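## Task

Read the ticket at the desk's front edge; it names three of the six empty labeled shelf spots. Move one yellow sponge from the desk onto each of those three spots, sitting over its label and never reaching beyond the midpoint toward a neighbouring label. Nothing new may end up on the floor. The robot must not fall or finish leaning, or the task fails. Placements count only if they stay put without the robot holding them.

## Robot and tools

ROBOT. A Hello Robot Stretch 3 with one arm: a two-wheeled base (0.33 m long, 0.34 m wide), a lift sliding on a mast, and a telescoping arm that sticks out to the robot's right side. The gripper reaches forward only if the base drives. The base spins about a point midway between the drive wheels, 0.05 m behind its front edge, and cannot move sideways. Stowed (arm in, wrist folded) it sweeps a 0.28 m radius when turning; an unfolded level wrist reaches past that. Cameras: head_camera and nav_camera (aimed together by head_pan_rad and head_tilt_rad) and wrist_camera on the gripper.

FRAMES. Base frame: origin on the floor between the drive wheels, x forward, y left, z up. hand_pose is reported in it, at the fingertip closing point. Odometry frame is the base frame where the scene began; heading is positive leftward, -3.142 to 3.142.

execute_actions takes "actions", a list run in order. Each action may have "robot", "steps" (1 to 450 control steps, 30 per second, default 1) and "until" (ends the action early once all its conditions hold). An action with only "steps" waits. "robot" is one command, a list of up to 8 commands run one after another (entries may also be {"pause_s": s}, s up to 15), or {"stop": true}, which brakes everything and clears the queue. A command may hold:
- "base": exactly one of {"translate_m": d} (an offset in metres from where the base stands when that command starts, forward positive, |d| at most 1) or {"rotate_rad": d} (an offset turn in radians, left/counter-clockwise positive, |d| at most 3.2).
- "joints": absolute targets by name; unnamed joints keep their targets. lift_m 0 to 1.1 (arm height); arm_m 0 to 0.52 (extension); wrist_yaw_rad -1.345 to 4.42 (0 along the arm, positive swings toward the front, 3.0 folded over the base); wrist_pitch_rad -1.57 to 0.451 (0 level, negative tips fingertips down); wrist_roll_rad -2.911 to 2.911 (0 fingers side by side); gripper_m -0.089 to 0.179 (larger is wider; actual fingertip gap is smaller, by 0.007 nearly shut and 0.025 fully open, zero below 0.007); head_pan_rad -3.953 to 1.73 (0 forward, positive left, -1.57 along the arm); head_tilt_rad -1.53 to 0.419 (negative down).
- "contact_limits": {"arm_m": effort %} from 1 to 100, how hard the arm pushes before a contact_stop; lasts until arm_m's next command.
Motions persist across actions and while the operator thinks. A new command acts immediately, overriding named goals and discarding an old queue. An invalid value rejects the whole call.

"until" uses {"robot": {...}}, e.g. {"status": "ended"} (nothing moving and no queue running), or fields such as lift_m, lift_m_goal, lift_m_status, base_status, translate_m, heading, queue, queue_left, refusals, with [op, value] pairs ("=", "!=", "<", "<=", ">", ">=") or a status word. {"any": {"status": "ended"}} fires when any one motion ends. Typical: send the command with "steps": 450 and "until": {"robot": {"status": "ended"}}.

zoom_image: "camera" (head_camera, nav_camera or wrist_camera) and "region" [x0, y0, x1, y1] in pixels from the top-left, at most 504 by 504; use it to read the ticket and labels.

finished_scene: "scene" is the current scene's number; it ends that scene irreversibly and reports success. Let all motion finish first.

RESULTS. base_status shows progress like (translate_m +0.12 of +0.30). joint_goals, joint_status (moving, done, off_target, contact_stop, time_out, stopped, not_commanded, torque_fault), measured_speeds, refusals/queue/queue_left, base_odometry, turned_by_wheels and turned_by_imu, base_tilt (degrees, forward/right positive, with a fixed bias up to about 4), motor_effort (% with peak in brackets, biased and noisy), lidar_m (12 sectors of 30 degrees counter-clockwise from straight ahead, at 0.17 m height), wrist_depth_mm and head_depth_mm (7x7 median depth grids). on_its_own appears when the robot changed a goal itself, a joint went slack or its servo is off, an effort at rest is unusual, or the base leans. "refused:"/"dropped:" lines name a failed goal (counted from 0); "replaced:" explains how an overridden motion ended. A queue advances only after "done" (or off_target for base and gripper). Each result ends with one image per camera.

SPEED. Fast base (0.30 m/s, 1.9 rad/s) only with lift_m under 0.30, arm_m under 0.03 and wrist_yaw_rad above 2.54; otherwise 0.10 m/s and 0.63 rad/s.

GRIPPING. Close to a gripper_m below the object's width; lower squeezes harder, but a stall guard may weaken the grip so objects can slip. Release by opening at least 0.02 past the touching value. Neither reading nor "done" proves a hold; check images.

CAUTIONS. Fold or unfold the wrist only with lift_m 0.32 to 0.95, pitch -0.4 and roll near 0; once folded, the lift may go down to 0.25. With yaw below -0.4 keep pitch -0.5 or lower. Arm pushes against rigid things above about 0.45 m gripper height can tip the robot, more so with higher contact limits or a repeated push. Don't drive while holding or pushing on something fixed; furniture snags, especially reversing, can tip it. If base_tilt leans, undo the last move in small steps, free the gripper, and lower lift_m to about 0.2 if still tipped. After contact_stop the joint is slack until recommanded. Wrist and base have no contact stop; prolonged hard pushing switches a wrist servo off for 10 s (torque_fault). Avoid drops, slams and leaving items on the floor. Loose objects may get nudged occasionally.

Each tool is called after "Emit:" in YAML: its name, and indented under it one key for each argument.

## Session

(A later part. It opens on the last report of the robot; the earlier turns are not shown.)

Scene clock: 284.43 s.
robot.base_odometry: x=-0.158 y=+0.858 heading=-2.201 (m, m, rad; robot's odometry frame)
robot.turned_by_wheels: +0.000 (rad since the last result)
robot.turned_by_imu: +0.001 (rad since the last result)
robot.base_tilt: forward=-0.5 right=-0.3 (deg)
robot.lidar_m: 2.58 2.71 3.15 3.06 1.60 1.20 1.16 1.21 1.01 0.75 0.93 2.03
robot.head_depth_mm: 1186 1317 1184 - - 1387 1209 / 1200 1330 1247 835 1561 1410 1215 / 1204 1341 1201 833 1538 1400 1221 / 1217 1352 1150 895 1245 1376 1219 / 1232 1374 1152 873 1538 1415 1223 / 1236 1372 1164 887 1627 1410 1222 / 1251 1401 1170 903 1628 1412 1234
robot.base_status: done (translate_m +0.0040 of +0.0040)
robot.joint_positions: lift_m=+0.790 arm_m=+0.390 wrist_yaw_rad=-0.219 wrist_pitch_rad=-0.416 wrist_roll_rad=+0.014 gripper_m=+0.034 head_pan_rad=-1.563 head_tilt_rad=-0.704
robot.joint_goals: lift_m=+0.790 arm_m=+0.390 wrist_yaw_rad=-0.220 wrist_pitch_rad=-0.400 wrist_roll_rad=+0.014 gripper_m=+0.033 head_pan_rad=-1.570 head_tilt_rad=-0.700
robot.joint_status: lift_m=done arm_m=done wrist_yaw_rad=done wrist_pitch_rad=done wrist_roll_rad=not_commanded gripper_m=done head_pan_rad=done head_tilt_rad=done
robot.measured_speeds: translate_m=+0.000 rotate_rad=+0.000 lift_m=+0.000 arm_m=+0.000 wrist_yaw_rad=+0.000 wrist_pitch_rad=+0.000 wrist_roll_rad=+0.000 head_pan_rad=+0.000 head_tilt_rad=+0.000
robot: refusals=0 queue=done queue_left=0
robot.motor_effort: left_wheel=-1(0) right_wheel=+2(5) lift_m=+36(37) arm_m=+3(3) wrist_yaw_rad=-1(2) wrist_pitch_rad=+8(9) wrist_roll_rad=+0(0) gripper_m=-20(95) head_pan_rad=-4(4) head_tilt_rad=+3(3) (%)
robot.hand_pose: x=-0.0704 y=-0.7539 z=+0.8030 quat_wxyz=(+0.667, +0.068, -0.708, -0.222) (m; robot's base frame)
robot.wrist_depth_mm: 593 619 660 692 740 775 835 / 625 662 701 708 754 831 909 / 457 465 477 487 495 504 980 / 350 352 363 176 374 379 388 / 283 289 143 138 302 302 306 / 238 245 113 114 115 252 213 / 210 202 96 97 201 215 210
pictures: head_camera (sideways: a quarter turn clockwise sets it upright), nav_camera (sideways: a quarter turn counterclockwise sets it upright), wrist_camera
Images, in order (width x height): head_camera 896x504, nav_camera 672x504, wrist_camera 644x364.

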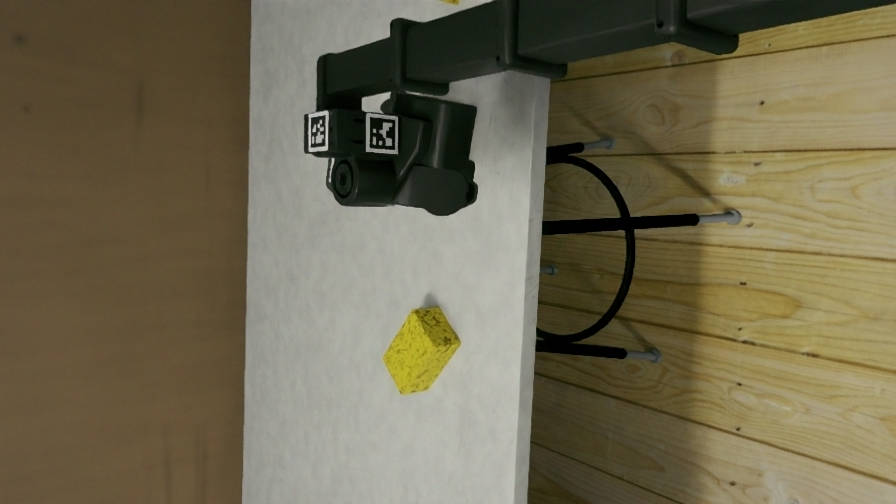

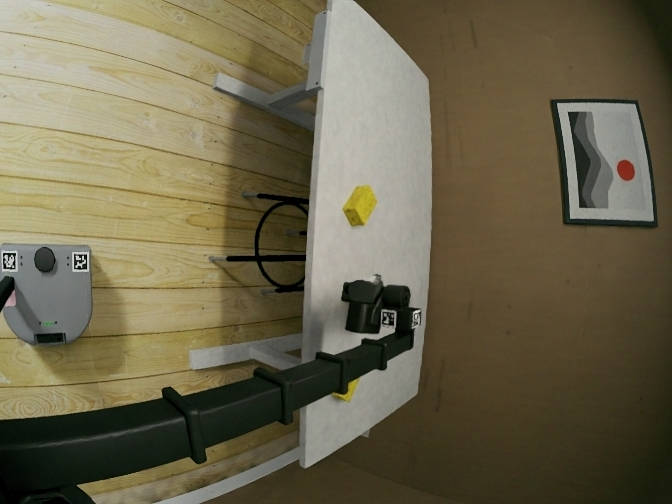

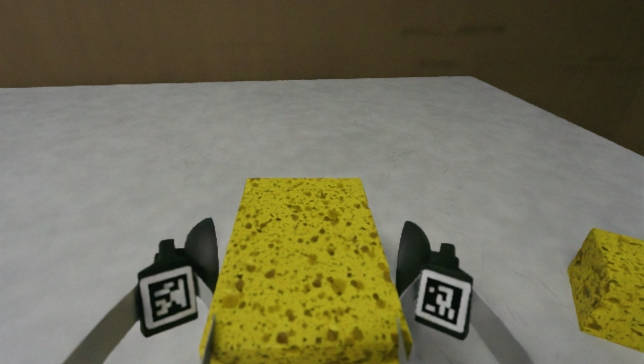

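Emit:
execute_actions:
  actions:
    - {"robot":{"joints":{"arm_m":0.0,"head_tilt_rad":-0.9}},"steps":200,"until":{"robot":{"arm_m":["<",0.25]}}}
    - {"robot":{"joints":{"wrist_yaw_rad":2.7}},"steps":200,"until":{"robot":{"arm_m":["<",0.1]}}}
    - {"robot":{"joints":{"lift_m":0.28},"base":{"rotate_rad":1.13}},"steps":300,"until":{"robot":{"status":"ended"}}}
    - {"robot":{"base":{"translate_m":1.0}},"steps":200,"until":{"robot":{"translate_m":[">",0.865]}}}
    - {"robot":{"base":{"translate_m":1.0}},"steps":200,"until":{"robot":{"translate_m":[">",0.865]}}}
    - {"robot":[{"base":{"translate_m":1.0}},{"base":{"rotate_rad":2.0}},{"joints":{"lift_m":0.56}}],"steps":450,"until":{"robot":{"lift_m":[">",0.33]}}}
    - {"robot":{"joints":{"lift_m":0.56,"wrist_yaw_rad":0.05}},"steps":450,"until":{"robot":{"status":"ended"}}}

Scene clock: 321.50 s.
robot.base_odometry: x=+1.155 y=-1.545 heading=+0.929 (m, m, rad; robot's odometry frame)
robot.turned_by_wheels: +3.130 (rad since the last result)
robot.turned_by_imu: +3.116 (rad since the last result)
robot.base_tilt: forward=-0.5 right=-0.3 (deg)
robot.lidar_m: 2.24 2.33 3.24 3.45 2.11 1.57 1.06 1.10 0.70 0.79 0.60 1.00
robot.head_depth_mm: 519 792 930 986 1257 1229 1173 / 523 798 938 995 1265 1232 - / 526 808 952 993 919 1218 - / 532 818 964 1004 1290 1243 1152 / 535 822 977 1002 1301 1256 1150 / 537 835 948 965 1157 1276 1154 / 542 728 743 858 1468 1294 1166
robot.base_status: done (rotate_rad +1.9999 of +2.0000)
robot.joint_positions: lift_m=+0.560 arm_m=+0.002 wrist_yaw_rad=+0.053 wrist_pitch_rad=-0.418 wrist_roll_rad=+0.014 gripper_m=+0.034 head_pan_rad=-1.563 head_tilt_rad=-0.889
robot.joint_goals: lift_m=+0.560 arm_m=+0.000 wrist_yaw_rad=+0.050 wrist_pitch_rad=-0.400 wrist_roll_rad=+0.014 gripper_m=+0.033 head_pan_rad=-1.570 head_tilt_rad=-0.900
robot.joint_status: lift_m=done arm_m=done wrist_yaw_rad=done wrist_pitch_rad=done wrist_roll_rad=not_commanded gripper_m=done head_pan_rad=done head_tilt_rad=done
robot.measured_speeds: translate_m=+0.000 rotate_rad=+0.000 lift_m=+0.000 arm_m=+0.000 wrist_yaw_rad=+0.000 wrist_pitch_rad=+0.000 wrist_roll_rad=+0.000 head_pan_rad=+0.000 head_tilt_rad=+0.000
robot: refusals=0 queue=done queue_left=0
robot.motor_effort: left_wheel=-1(7) right_wheel=+1(7) lift_m=+35(38) arm_m=-3(4) wrist_yaw_rad=-3(5) wrist_pitch_rad=+9(9) wrist_roll_rad=+0(0) gripper_m=-19(19) head_pan_rad=-4(5) head_tilt_rad=-5(25) (%)
robot.hand_pose: x=-0.0096 y=-0.3708 z=+0.5727 quat_wxyz=(+0.691, +0.164, -0.692, -0.130) (m; robot's base frame)
robot.wrist_depth_mm: 351 480 489 482 477 471 457 / 358 493 522 526 514 513 498 / 359 412 417 424 435 443 456 / 353 343 332 176 328 333 337 / 602 526 143 138 664 665 509 / 796 469 113 114 115 696 548 / 708 579 96 98 604 632 534
pictures: head_camera (sideways: a quarter turn clockwise sets it upright), nav_camera (sideways: a quarter turn counterclockwise sets it upright), wrist_camera
Images, in order (width x height): head_camera 896x504, nav_camera 672x504, wrist_camera 644x364.

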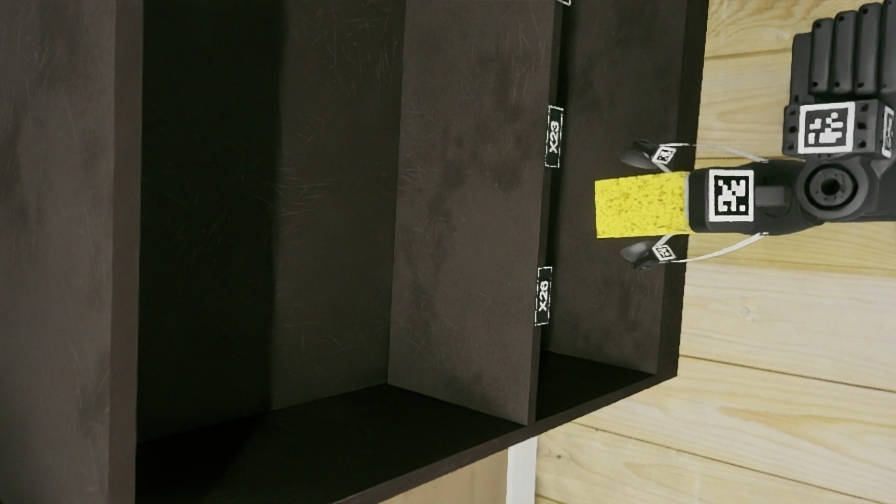

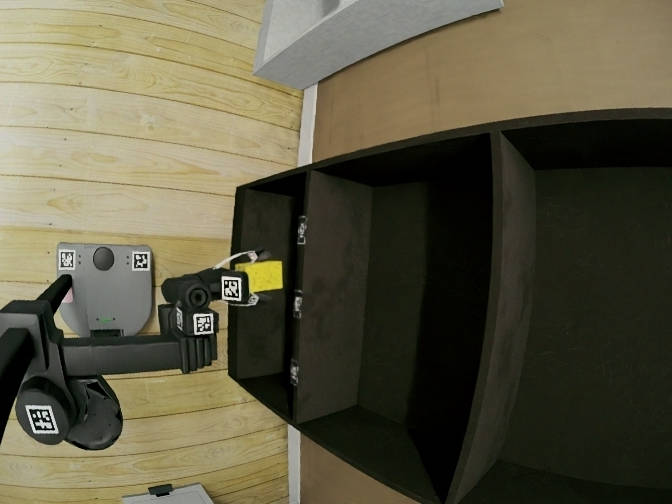

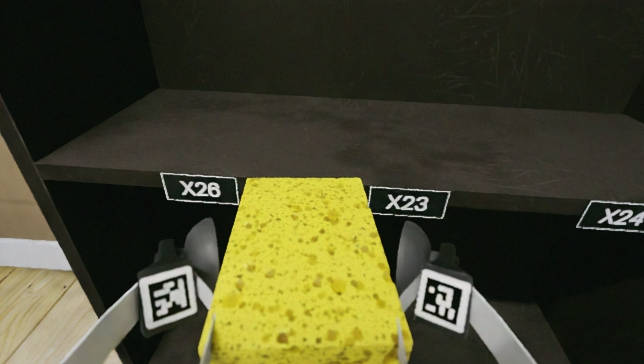

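Emit:
execute_actions:
  actions:
    - {"robot":[{"base":{"translate_m":-0.09},"joints":{"arm_m":0.255}},{"joints":{"lift_m":0.525}},{"joints":{"gripper_m":0.12}},{"joints":{"arm_m":0.0,"lift_m":0.54}}],"steps":450,"until":{"robot":{"status":"ended"}}}

Scene clock: 335.57 s.
robot.base_odometry: x=+1.101 y=-1.617 heading=+0.929 (m, m, rad; robot's odometry frame)
robot.turned_by_wheels: +0.000 (rad since the last result)
robot.turned_by_imu: +0.002 (rad since the last result)
robot.base_tilt: forward=-0.4 right=-0.3 (deg)
robot.lidar_m: 2.33 2.43 3.38 3.89 1.99 1.48 0.97 1.00 0.64 0.78 0.65 1.08
robot.head_depth_mm: 519 788 925 986 1260 1229 1172 / 523 797 939 991 1259 1234 - / 527 807 948 992 1266 1236 - / 530 811 964 998 1293 1243 1150 / 533 822 972 1001 1296 1251 1148 / 537 831 984 1006 1297 1272 1155 / 541 838 941 969 1139 1293 1157
robot.base_status: done (translate_m -0.0900 of -0.0900)
robot.joint_positions: lift_m=+0.540 arm_m=+0.002 wrist_yaw_rad=+0.052 wrist_pitch_rad=-0.416 wrist_roll_rad=+0.014 gripper_m=+0.120 head_pan_rad=-1.563 head_tilt_rad=-0.889
robot.joint_goals: lift_m=+0.540 arm_m=+0.000 wrist_yaw_rad=+0.050 wrist_pitch_rad=-0.400 wrist_roll_rad=+0.014 gripper_m=+0.120 head_pan_rad=-1.570 head_tilt_rad=-0.900
robot.joint_status: lift_m=done arm_m=done wrist_yaw_rad=done wrist_pitch_rad=done wrist_roll_rad=not_commanded gripper_m=done head_pan_rad=done head_tilt_rad=done
robot.measured_speeds: translate_m=+0.000 rotate_rad=+0.000 lift_m=+0.000 arm_m=+0.000 wrist_yaw_rad=+0.000 wrist_pitch_rad=+0.000 wrist_roll_rad=+0.000 head_pan_rad=+0.000 head_tilt_rad=+0.000
robot: refusals=0 queue=done queue_left=0
robot.motor_effort: left_wheel=+0(5) right_wheel=+1(1) lift_m=+35(35) arm_m=-4(4) wrist_yaw_rad=-3(3) wrist_pitch_rad=+8(9) wrist_roll_rad=+0(0) gripper_m=-2(80) head_pan_rad=-4(4) head_tilt_rad=-5(5) (%)
robot.hand_pose: x=-0.0099 y=-0.3710 z=+0.5530 quat_wxyz=(+0.691, +0.163, -0.692, -0.129) (m; robot's base frame)
robot.wrist_depth_mm: 451 500 496 482 473 465 450 / 441 517 513 513 504 500 461 / 358 362 371 333 383 397 405 / 435 331 634 314 319 308 307 / 466 629 712 686 673 630 445 / 487 - 690 697 704 581 439 / 667 582 597 604 599 580 456
pictures: head_camera (sideways: a quarter turn clockwise sets it upright), nav_camera (sideways: a quarter turn counterclockwise sets it upright), wrist_camera
Images, in order (width x height): head_camera 896x504, nav_camera 672x504, wrist_camera 644x364.

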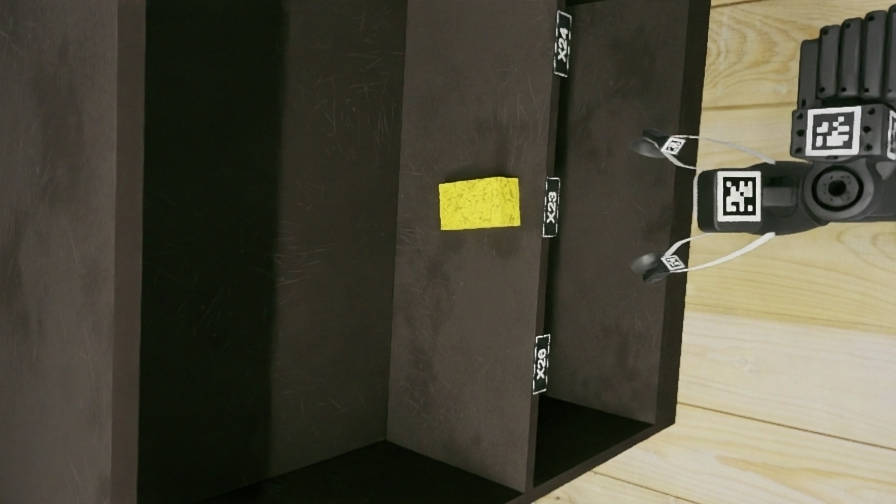

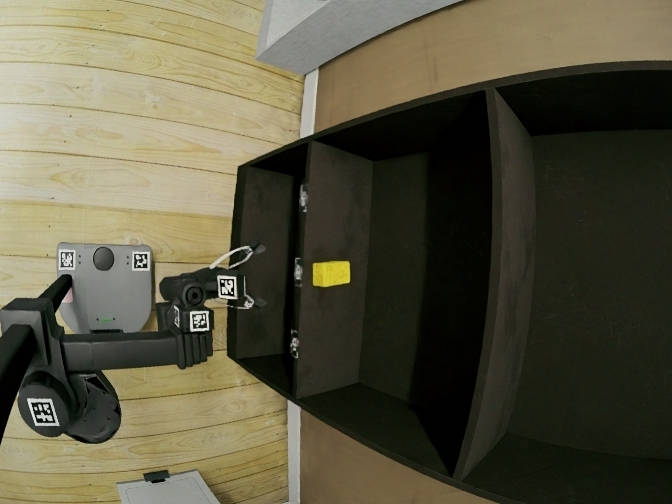

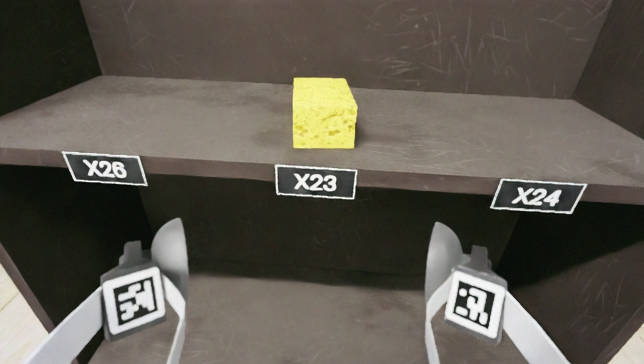

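Emit:
execute_actions:
  actions:
    - {"robot":{"joints":{"wrist_yaw_rad":2.7,"gripper_m":0.04,"lift_m":0.36,"head_tilt_rad":-0.7},"base":{"rotate_rad":1.145}},"steps":200,"until":{"robot":{"wrist_yaw_rad":[">",2.0]}}}
    - {"robot":{"joints":{"lift_m":0.28}},"steps":200,"until":{"robot":{"status":"ended"}}}
    - {"robot":{"base":{"translate_m":1.0}},"steps":200,"until":{"robot":{"translate_m":[">",0.895]}}}
    - {"robot":{"base":{"translate_m":1.0}},"steps":200,"until":{"robot":{"translate_m":[">",0.895]}}}
    - {"robot":[{"base":{"translate_m":1.0}},{"base":{"rotate_rad":2.035}},{"joints":{"lift_m":0.82}}],"steps":450,"until":{"robot":{"lift_m":[">",0.33]}}}
    - {"robot":[{"joints":{"lift_m":0.82,"wrist_yaw_rad":0.85,"gripper_m":0.15,"arm_m":0.12}},{"joints":{"arm_m":0.38}}],"steps":450,"until":{"robot":{"status":"ended"}}}

Scene clock: 374.27 s.
robot.base_odometry: x=-0.252 y=+0.840 heading=-2.174 (m, m, rad; robot's odometry frame)
robot.turned_by_wheels: +3.180 (rad since the last result)
robot.turned_by_imu: +3.166 (rad since the last result)
robot.base_tilt: forward=-0.5 right=-0.3 (deg)
robot.lidar_m: 2.50 2.67 3.17 3.11 1.66 1.26 1.23 1.30 0.98 0.68 1.14 2.00
robot.head_depth_mm: 1124 1245 1190 - 753 1371 1211 / 1142 1263 - 863 787 1402 1213 / 1145 1285 1252 839 791 1345 1214 / 1163 1292 1211 825 794 1409 1218 / 1170 1307 1166 861 795 1418 1222 / 1184 1330 1163 887 1555 1411 1223 / 1203 1344 1168 903 1564 1424 1230
robot.base_status: done (rotate_rad +2.0349 of +2.0350)
robot.joint_positions: lift_m=+0.820 arm_m=+0.380 wrist_yaw_rad=+0.851 wrist_pitch_rad=-0.416 wrist_roll_rad=+0.014 gripper_m=+0.150 head_pan_rad=-1.563 head_tilt_rad=-0.704
robot.joint_goals: lift_m=+0.820 arm_m=+0.380 wrist_yaw_rad=+0.850 wrist_pitch_rad=-0.400 wrist_roll_rad=+0.014 gripper_m=+0.150 head_pan_rad=-1.570 head_tilt_rad=-0.700
robot.joint_status: lift_m=done arm_m=done wrist_yaw_rad=done wrist_pitch_rad=done wrist_roll_rad=not_commanded gripper_m=done head_pan_rad=done head_tilt_rad=done
robot.measured_speeds: translate_m=+0.000 rotate_rad=+0.000 lift_m=+0.000 arm_m=+0.000 wrist_yaw_rad=+0.000 wrist_pitch_rad=+0.000 wrist_roll_rad=+0.000 head_pan_rad=+0.000 head_tilt_rad=+0.000
robot: refusals=0 queue=done queue_left=0
robot.motor_effort: left_wheel=+0(9) right_wheel=+0(7) lift_m=+35(37) arm_m=+2(3) wrist_yaw_rad=-1(5) wrist_pitch_rad=+9(9) wrist_roll_rad=+0(0) gripper_m=+0(82) head_pan_rad=-5(4) head_tilt_rad=+2(19) (%)
robot.hand_pose: x=+0.1475 y=-0.6727 z=+0.8329 quat_wxyz=(+0.687, +0.420, -0.574, +0.149) (m; robot's base frame)
robot.wrist_depth_mm: - - - - 792 651 543 / - - 815 826 795 676 563 / 557 534 548 563 569 578 562 / 403 406 417 421 429 434 444 / 340 343 336 339 342 359 351 / - 280 280 282 286 - 291 / 235 237 240 236 196 239 251
pictures: head_camera (sideways: a quarter turn clockwise sets it upright), nav_camera (sideways: a quarter turn counterclockwise sets it upright), wrist_camera
Images, in order (width x height): head_camera 896x504, nav_camera 672x504, wrist_camera 644x364.

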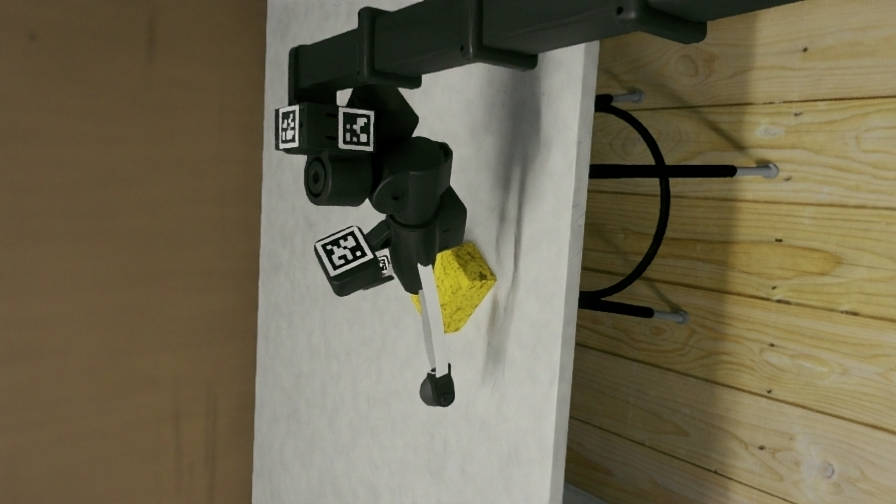

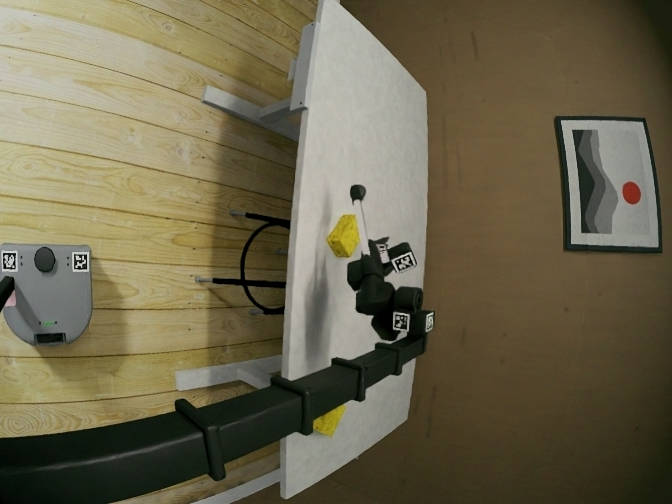

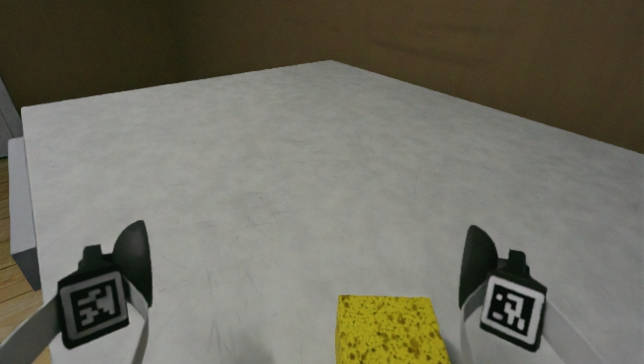

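Emit:
execute_actions:
  actions:
    - {"robot":[{"base":{"translate_m":-0.043},"joints":{"arm_m":0.411}},{"joints":{"lift_m":0.726}}],"steps":450,"until":{"robot":{"status":"ended"}}}

Scene clock: 383.50 s.
robot.base_odometry: x=-0.227 y=+0.875 heading=-2.174 (m, m, rad; robot's odometry frame)
robot.turned_by_wheels: +0.000 (rad since the last result)
robot.turned_by_imu: +0.001 (rad since the last result)
robot.base_tilt: forward=-0.4 right=-0.2 (deg)
robot.lidar_m: 2.54 2.71 3.22 3.11 1.60 1.22 1.19 1.26 0.96 0.68 0.86 2.00
robot.head_depth_mm: 1125 1245 1133 913 - - 1186 / 1131 1268 1176 - 768 1408 1214 / 1146 1280 1156 - 793 1368 1219 / 1159 1291 1157 924 794 1387 1222 / 1175 1308 1160 853 794 1418 1218 / 1188 1324 1162 901 1548 1418 1222 / 1207 1342 1171 905 1551 1417 1229
robot.base_status: done (translate_m -0.0430 of -0.0430)
robot.joint_positions: lift_m=+0.726 arm_m=+0.411 wrist_yaw_rad=+0.851 wrist_pitch_rad=-0.414 wrist_roll_rad=+0.014 gripper_m=+0.150 head_pan_rad=-1.563 head_tilt_rad=-0.704
robot.joint_goals: lift_m=+0.726 arm_m=+0.411 wrist_yaw_rad=+0.850 wrist_pitch_rad=-0.400 wrist_roll_rad=+0.014 gripper_m=+0.150 head_pan_rad=-1.570 head_tilt_rad=-0.700
robot.joint_status: lift_m=done arm_m=done wrist_yaw_rad=done wrist_pitch_rad=done wrist_roll_rad=not_commanded gripper_m=done head_pan_rad=done head_tilt_rad=done
robot.measured_speeds: translate_m=+0.000 rotate_rad=+0.000 lift_m=+0.000 arm_m=+0.000 wrist_yaw_rad=+0.000 wrist_pitch_rad=+0.000 wrist_roll_rad=+0.000 head_pan_rad=+0.000 head_tilt_rad=+0.000
robot: refusals=0 queue=done queue_left=0
robot.motor_effort: left_wheel=-1(4) right_wheel=+1(3) lift_m=+26(35) arm_m=+3(3) wrist_yaw_rad=-1(1) wrist_pitch_rad=+7(8) wrist_roll_rad=+0(0) gripper_m=-1(0) head_pan_rad=-5(4) head_tilt_rad=+2(2) (%)
robot.hand_pose: x=+0.1477 y=-0.7039 z=+0.7398 quat_wxyz=(+0.686, +0.419, -0.575, +0.150) (m; robot's base frame)
robot.wrist_depth_mm: - - - 879 752 617 519 / 457 471 483 493 520 538 517 / 317 320 325 337 340 349 357 / 242 243 236 168 255 259 262 / 195 203 144 134 203 213 208 / - 165 114 112 165 - 172 / - 141 101 101 141 142 148
pictures: head_camera (sideways: a quarter turn clockwise sets it upright), nav_camera (sideways: a quarter turn counterclockwise sets it upright), wrist_camera
Images, in order (width x height): head_camera 896x504, nav_camera 672x504, wrist_camera 644x364.

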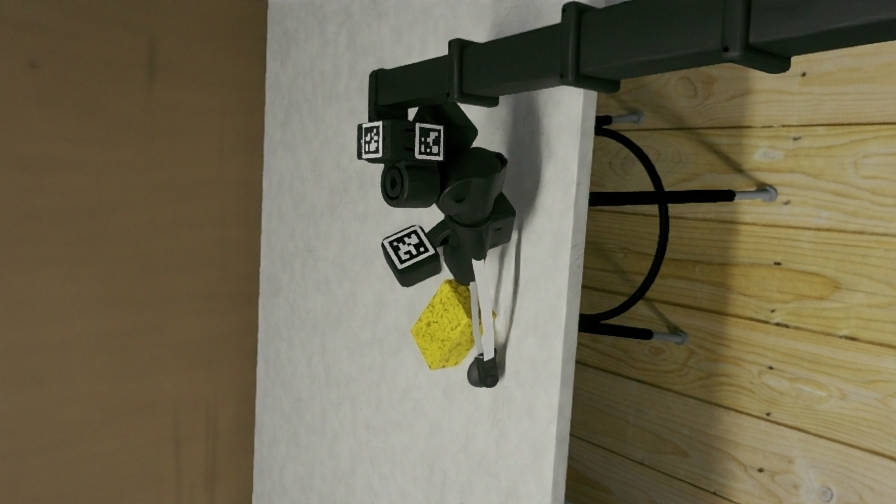

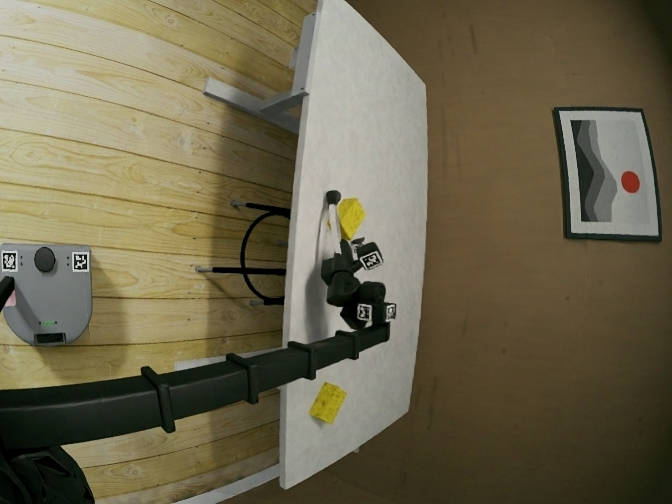

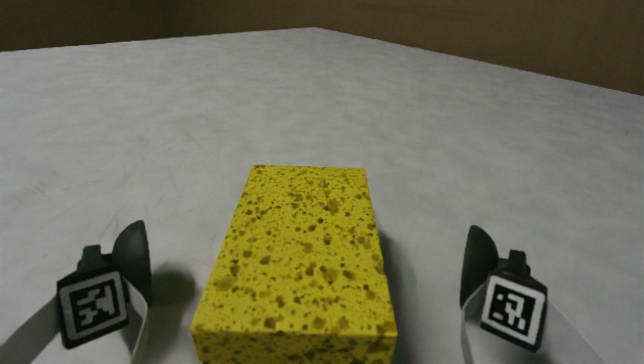

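Emit:
execute_actions:
  actions:
    - {"robot":[{"joints":{"lift_m":0.729}},{"joints":{"gripper_m":0.03}},{"joints":{"lift_m":0.77}},{"joints":{"arm_m":0.0,"head_tilt_rad":-0.9,"wrist_yaw_rad":2.7}}],"steps":400,"until":{"robot":{"arm_m":["<",0.1]}}}
    - {"robot":{"joints":{"lift_m":0.28},"base":{"rotate_rad":1.159}},"steps":300,"until":{"robot":{"status":"ended"}}}

Emit:
execute_actions:
  actions:
    - {"robot":{"base":{"translate_m":1.0}},"steps":200,"until":{"robot":{"translate_m":[">",0.865]}}}
    - {"robot":{"base":{"translate_m":1.0}},"steps":200,"until":{"robot":{"translate_m":[">",0.865]}}}
    - {"robot":[{"base":{"translate_m":1.0}},{"base":{"rotate_rad":1.915}},{"joints":{"lift_m":0.56}}],"steps":450,"until":{"robot":{"lift_m":[">",0.33]}}}
    - {"robot":{"joints":{"lift_m":0.56,"wrist_yaw_rad":0.05}},"steps":450,"until":{"robot":{"status":"ended"}}}

Scene clock: 405.13 s.
robot.base_odometry: x=-0.227 y=+0.875 heading=-1.015 (m, m, rad; robot's odometry frame)
robot.turned_by_wheels: +1.159 (rad since the last result)
robot.turned_by_imu: +1.155 (rad since the last result)
robot.base_tilt: forward=-0.5 right=-0.2 (deg)
robot.lidar_m: 3.20 2.85 1.46 1.19 1.19 1.31 0.96 0.68 1.17 2.31 2.55 2.82
robot.head_depth_mm: 2206 1044 1877 1665 1442 1273 1139 / 2584 2336 1971 1674 1438 1277 1162 / 2620 2438 1965 1685 1446 1273 1163 / 2517 2430 2007 1682 1454 1287 1163 / 2427 2422 1997 1700 1459 1281 1151 / 2339 2466 2020 1689 1465 1284 1152 / 2264 2426 2007 1695 1463 1296 1155
robot.base_status: done (rotate_rad +1.1589 of +1.1590)
robot.joint_positions: lift_m=+0.280 arm_m=+0.002 wrist_yaw_rad=+2.697 wrist_pitch_rad=-0.417 wrist_roll_rad=+0.014 gripper_m=+0.034 head_pan_rad=-1.563 head_tilt_rad=-0.889
robot.joint_goals: lift_m=+0.280 arm_m=+0.000 wrist_yaw_rad=+2.700 wrist_pitch_rad=-0.400 wrist_roll_rad=+0.014 gripper_m=+0.033 head_pan_rad=-1.570 head_tilt_rad=-0.900
robot.joint_status: lift_m=done arm_m=done wrist_yaw_rad=done wrist_pitch_rad=done wrist_roll_rad=not_commanded gripper_m=done head_pan_rad=done head_tilt_rad=done
robot.measured_speeds: translate_m=+0.000 rotate_rad=+0.000 lift_m=+0.000 arm_m=+0.000 wrist_yaw_rad=+0.000 wrist_pitch_rad=+0.000 wrist_roll_rad=+0.000 head_pan_rad=+0.000 head_tilt_rad=+0.000
robot: refusals=0 queue=done queue_left=0
robot.motor_effort: left_wheel=-1(5) right_wheel=+1(4) lift_m=+28(36) arm_m=-3(5) wrist_yaw_rad=+3(5) wrist_pitch_rad=+9(9) wrist_roll_rad=+0(0) gripper_m=-20(95) head_pan_rad=-4(4) head_tilt_rad=-5(23) (%)
robot.hand_pose: x=+0.0753 y=+0.0560 z=+0.2930 quat_wxyz=(+0.296, +0.711, -0.011, +0.638) (m; robot's base frame)
robot.wrist_depth_mm: 904 - - - - - - / 977 - - - - - - / 947 964 992 - - - - / 713 713 705 175 776 777 797 / 581 594 147 139 612 618 636 / - 500 114 116 116 517 523 / - - 103 104 415 442 442
pictures: head_camera (sideways: a quarter turn clockwise sets it upright), nav_camera (sideways: a quarter turn counterclockwise sets it upright), wrist_camera
Images, in order (width x height): head_camera 896x504, nav_camera 672x504, wrist_camera 644x364.

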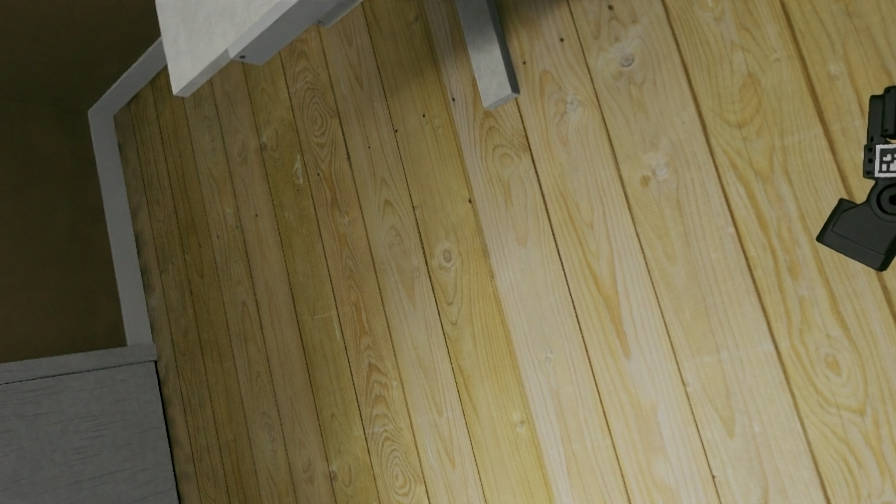

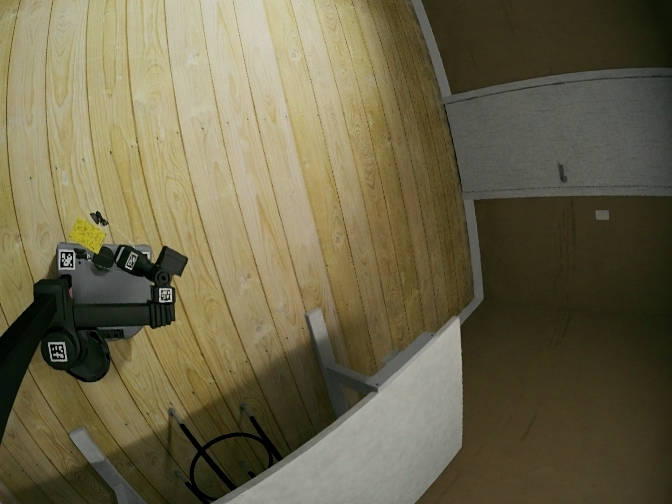

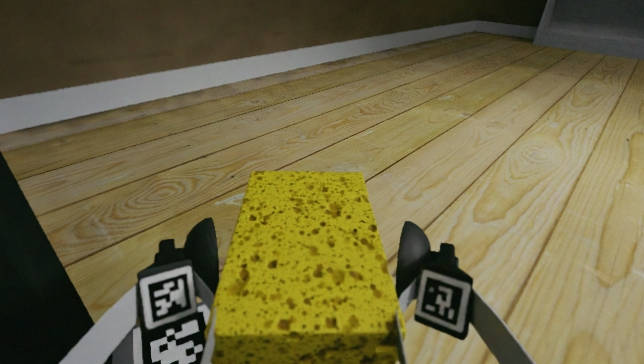

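Scene clock: 421.80 s.
robot.base_odometry: x=+1.217 y=-1.451 heading=+0.900 (m, m, rad; robot's odometry frame)
robot.turned_by_wheels: +1.915 (rad since the last result)
robot.turned_by_imu: +1.906 (rad since the last result)
robot.base_tilt: forward=-0.6 right=-0.3 (deg)
robot.lidar_m: 2.13 2.20 2.99 3.43 2.34 1.70 1.17 0.78 0.82 0.72 0.57 0.92
robot.head_depth_mm: 519 810 956 987 1278 1239 1173 / 523 817 963 990 1274 1235 - / 527 821 968 994 916 1220 - / 530 827 974 1000 1289 1257 1147 / 534 834 956 980 1185 1272 1154 / 538 670 702 1216 1459 1294 1152 / 499 844 1065 1312 1471 1291 1161
robot.base_status: done (rotate_rad +1.9149 of +1.9150)
robot.joint_positions: lift_m=+0.560 arm_m=+0.002 wrist_yaw_rad=+0.053 wrist_pitch_rad=-0.417 wrist_roll_rad=+0.014 gripper_m=+0.034 head_pan_rad=-1.563 head_tilt_rad=-0.889
robot.joint_goals: lift_m=+0.560 arm_m=+0.000 wrist_yaw_rad=+0.050 wrist_pitch_rad=-0.400 wrist_roll_rad=+0.014 gripper_m=+0.033 head_pan_rad=-1.570 head_tilt_rad=-0.900
robot.joint_status: lift_m=done arm_m=done wrist_yaw_rad=done wrist_pitch_rad=done wrist_roll_rad=not_commanded gripper_m=done head_pan_rad=done head_tilt_rad=done
robot.measured_speeds: translate_m=+0.000 rotate_rad=+0.000 lift_m=+0.000 arm_m=+0.000 wrist_yaw_rad=+0.000 wrist_pitch_rad=+0.000 wrist_roll_rad=+0.000 head_pan_rad=+0.000 head_tilt_rad=+0.000
robot: refusals=0 queue=done queue_left=0
robot.motor_effort: left_wheel=-1(5) right_wheel=+1(7) lift_m=+35(36) arm_m=-3(3) wrist_yaw_rad=-4(5) wrist_pitch_rad=+9(9) wrist_roll_rad=+0(0) gripper_m=-20(21) head_pan_rad=-4(4) head_tilt_rad=-6(5) (%)
robot.hand_pose: x=-0.0096 y=-0.3708 z=+0.5727 quat_wxyz=(+0.691, +0.164, -0.692, -0.130) (m; robot's base frame)
robot.wrist_depth_mm: 541 340 495 490 495 491 476 / 591 344 529 526 527 525 514 / 657 351 418 422 413 352 457 / 723 353 341 175 341 336 340 / 802 617 146 139 679 694 655 / 810 821 115 116 116 741 649 / 713 689 104 104 588 642 622
pictures: head_camera (sideways: a quarter turn clockwise sets it upright), nav_camera (sideways: a quarter turn counterclockwise sets it upright), wrist_camera
Images, in order (width x height): head_camera 896x504, nav_camera 672x504, wrist_camera 644x364.

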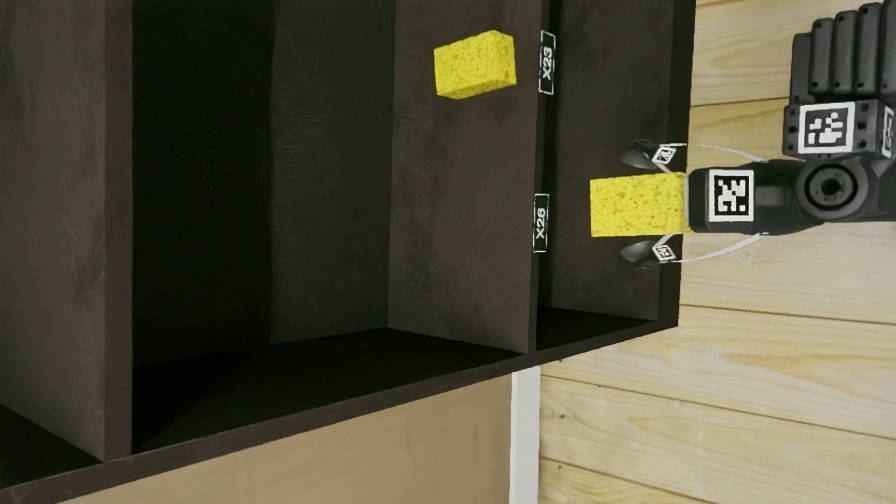

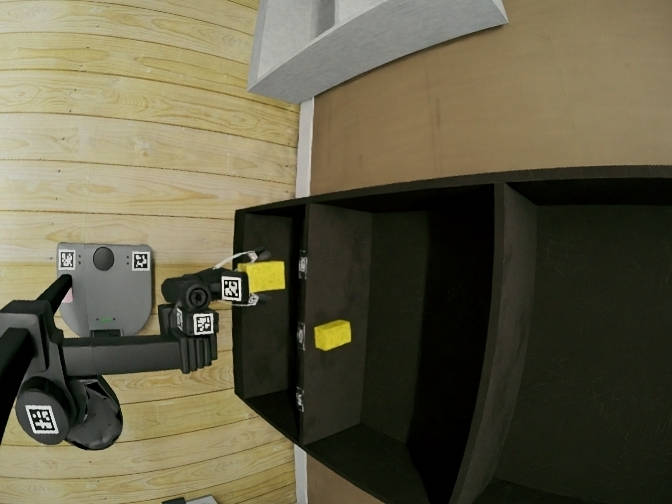

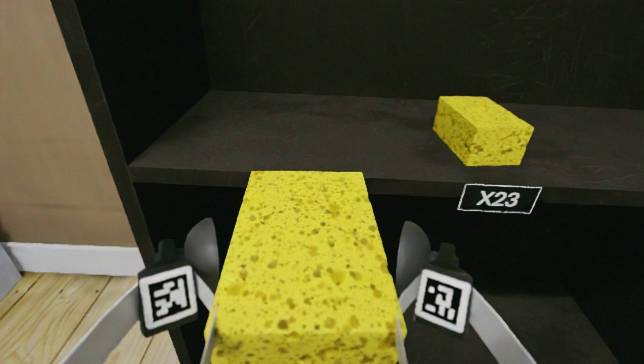

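Emit:
execute_actions:
  actions:
    - {"robot":[{"base":{"translate_m":0.022},"joints":{"arm_m":0.275}},{"joints":{"lift_m":0.526}},{"joints":{"gripper_m":0.12}},{"joints":{"arm_m":0.05,"lift_m":0.54,"head_pan_rad":-0.5,"head_tilt_rad":-0.5}}],"steps":450,"until":{"robot":{"status":"ended"}}}

Scene clock: 434.13 s.
robot.base_odometry: x=+1.230 y=-1.434 heading=+0.900 (m, m, rad; robot's odometry frame)
robot.turned_by_wheels: +0.000 (rad since the last result)
robot.turned_by_imu: +0.002 (rad since the last result)
robot.base_tilt: forward=-0.4 right=-0.2 (deg)
robot.lidar_m: 2.10 2.18 2.96 3.37 2.36 1.72 1.19 0.80 0.83 0.63 0.56 0.90
robot.head_depth_mm: 1061 1105 941 1040 1178 1358 1353 / 1197 1245 895 979 1085 1238 1323 / 1392 1392 1461 1452 1705 1488 1326 / 1653 1634 1667 1533 1910 1581 1366 / 1919 2016 1633 1813 1923 1654 1367 / 1884 2000 2159 2360 2066 1643 1362 / 1813 1918 2075 2226 2069 1651 1369
robot.base_status: done (translate_m +0.0220 of +0.0220)
robot.joint_positions: lift_m=+0.540 arm_m=+0.050 wrist_yaw_rad=+0.052 wrist_pitch_rad=-0.417 wrist_roll_rad=+0.014 gripper_m=+0.120 head_pan_rad=-0.507 head_tilt_rad=-0.508
robot.joint_goals: lift_m=+0.540 arm_m=+0.050 wrist_yaw_rad=+0.050 wrist_pitch_rad=-0.400 wrist_roll_rad=+0.014 gripper_m=+0.120 head_pan_rad=-0.500 head_tilt_rad=-0.500
robot.joint_status: lift_m=done arm_m=done wrist_yaw_rad=done wrist_pitch_rad=done wrist_roll_rad=not_commanded gripper_m=done head_pan_rad=done head_tilt_rad=done
robot.measured_speeds: translate_m=+0.000 rotate_rad=+0.000 lift_m=+0.000 arm_m=+0.000 wrist_yaw_rad=+0.000 wrist_pitch_rad=+0.000 wrist_roll_rad=+0.000 head_pan_rad=+0.000 head_tilt_rad=+0.000
robot: refusals=0 queue=done queue_left=0
robot.motor_effort: left_wheel=-1(3) right_wheel=+1(4) lift_m=+35(36) arm_m=-3(4) wrist_yaw_rad=-2(3) wrist_pitch_rad=+9(9) wrist_roll_rad=+0(0) gripper_m=-1(81) head_pan_rad=+5(60) head_tilt_rad=+4(28) (%)
robot.hand_pose: x=-0.0098 y=-0.4195 z=+0.5527 quat_wxyz=(+0.691, +0.164, -0.692, -0.130) (m; robot's base frame)
robot.wrist_depth_mm: 230 304 454 457 446 440 437 / 532 307 485 481 479 472 475 / 595 313 368 308 381 323 381 / 658 290 290 287 288 293 297 / 735 359 625 647 645 637 616 / 778 - 657 704 684 681 668 / 677 663 575 601 606 593 614
pictures: head_camera (sideways: a quarter turn clockwise sets it upright), nav_camera (sideways: a quarter turn counterclockwise sets it upright), wrist_camera
Images, in order (width x height): head_camera 896x504, nav_camera 672x504, wrist_camera 644x364.

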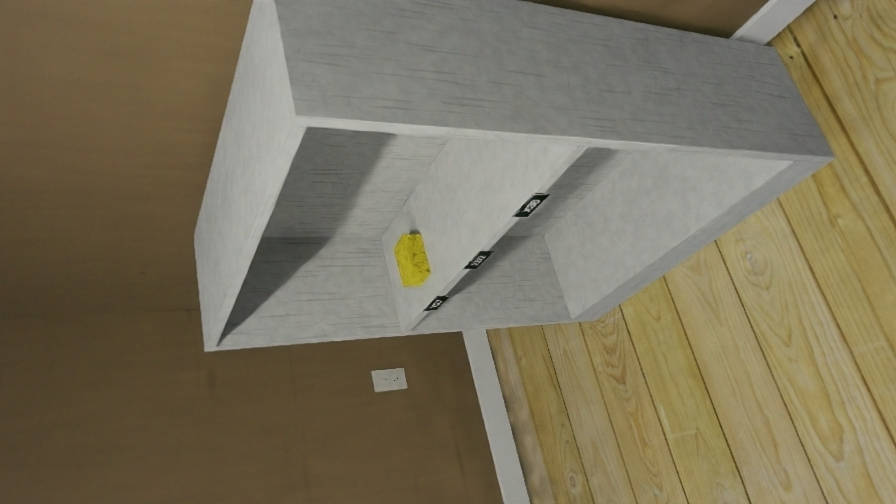

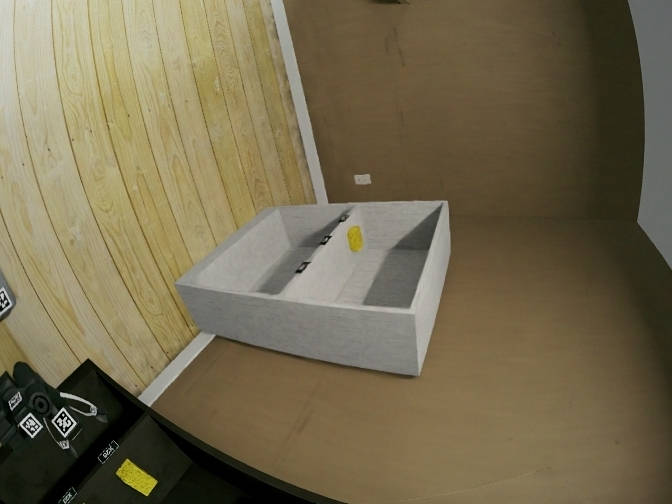

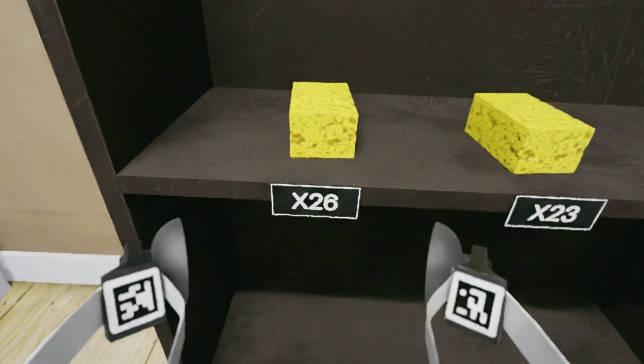

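Emit:
finished_scene:
  scene: 1

The scene is finished: the task was done.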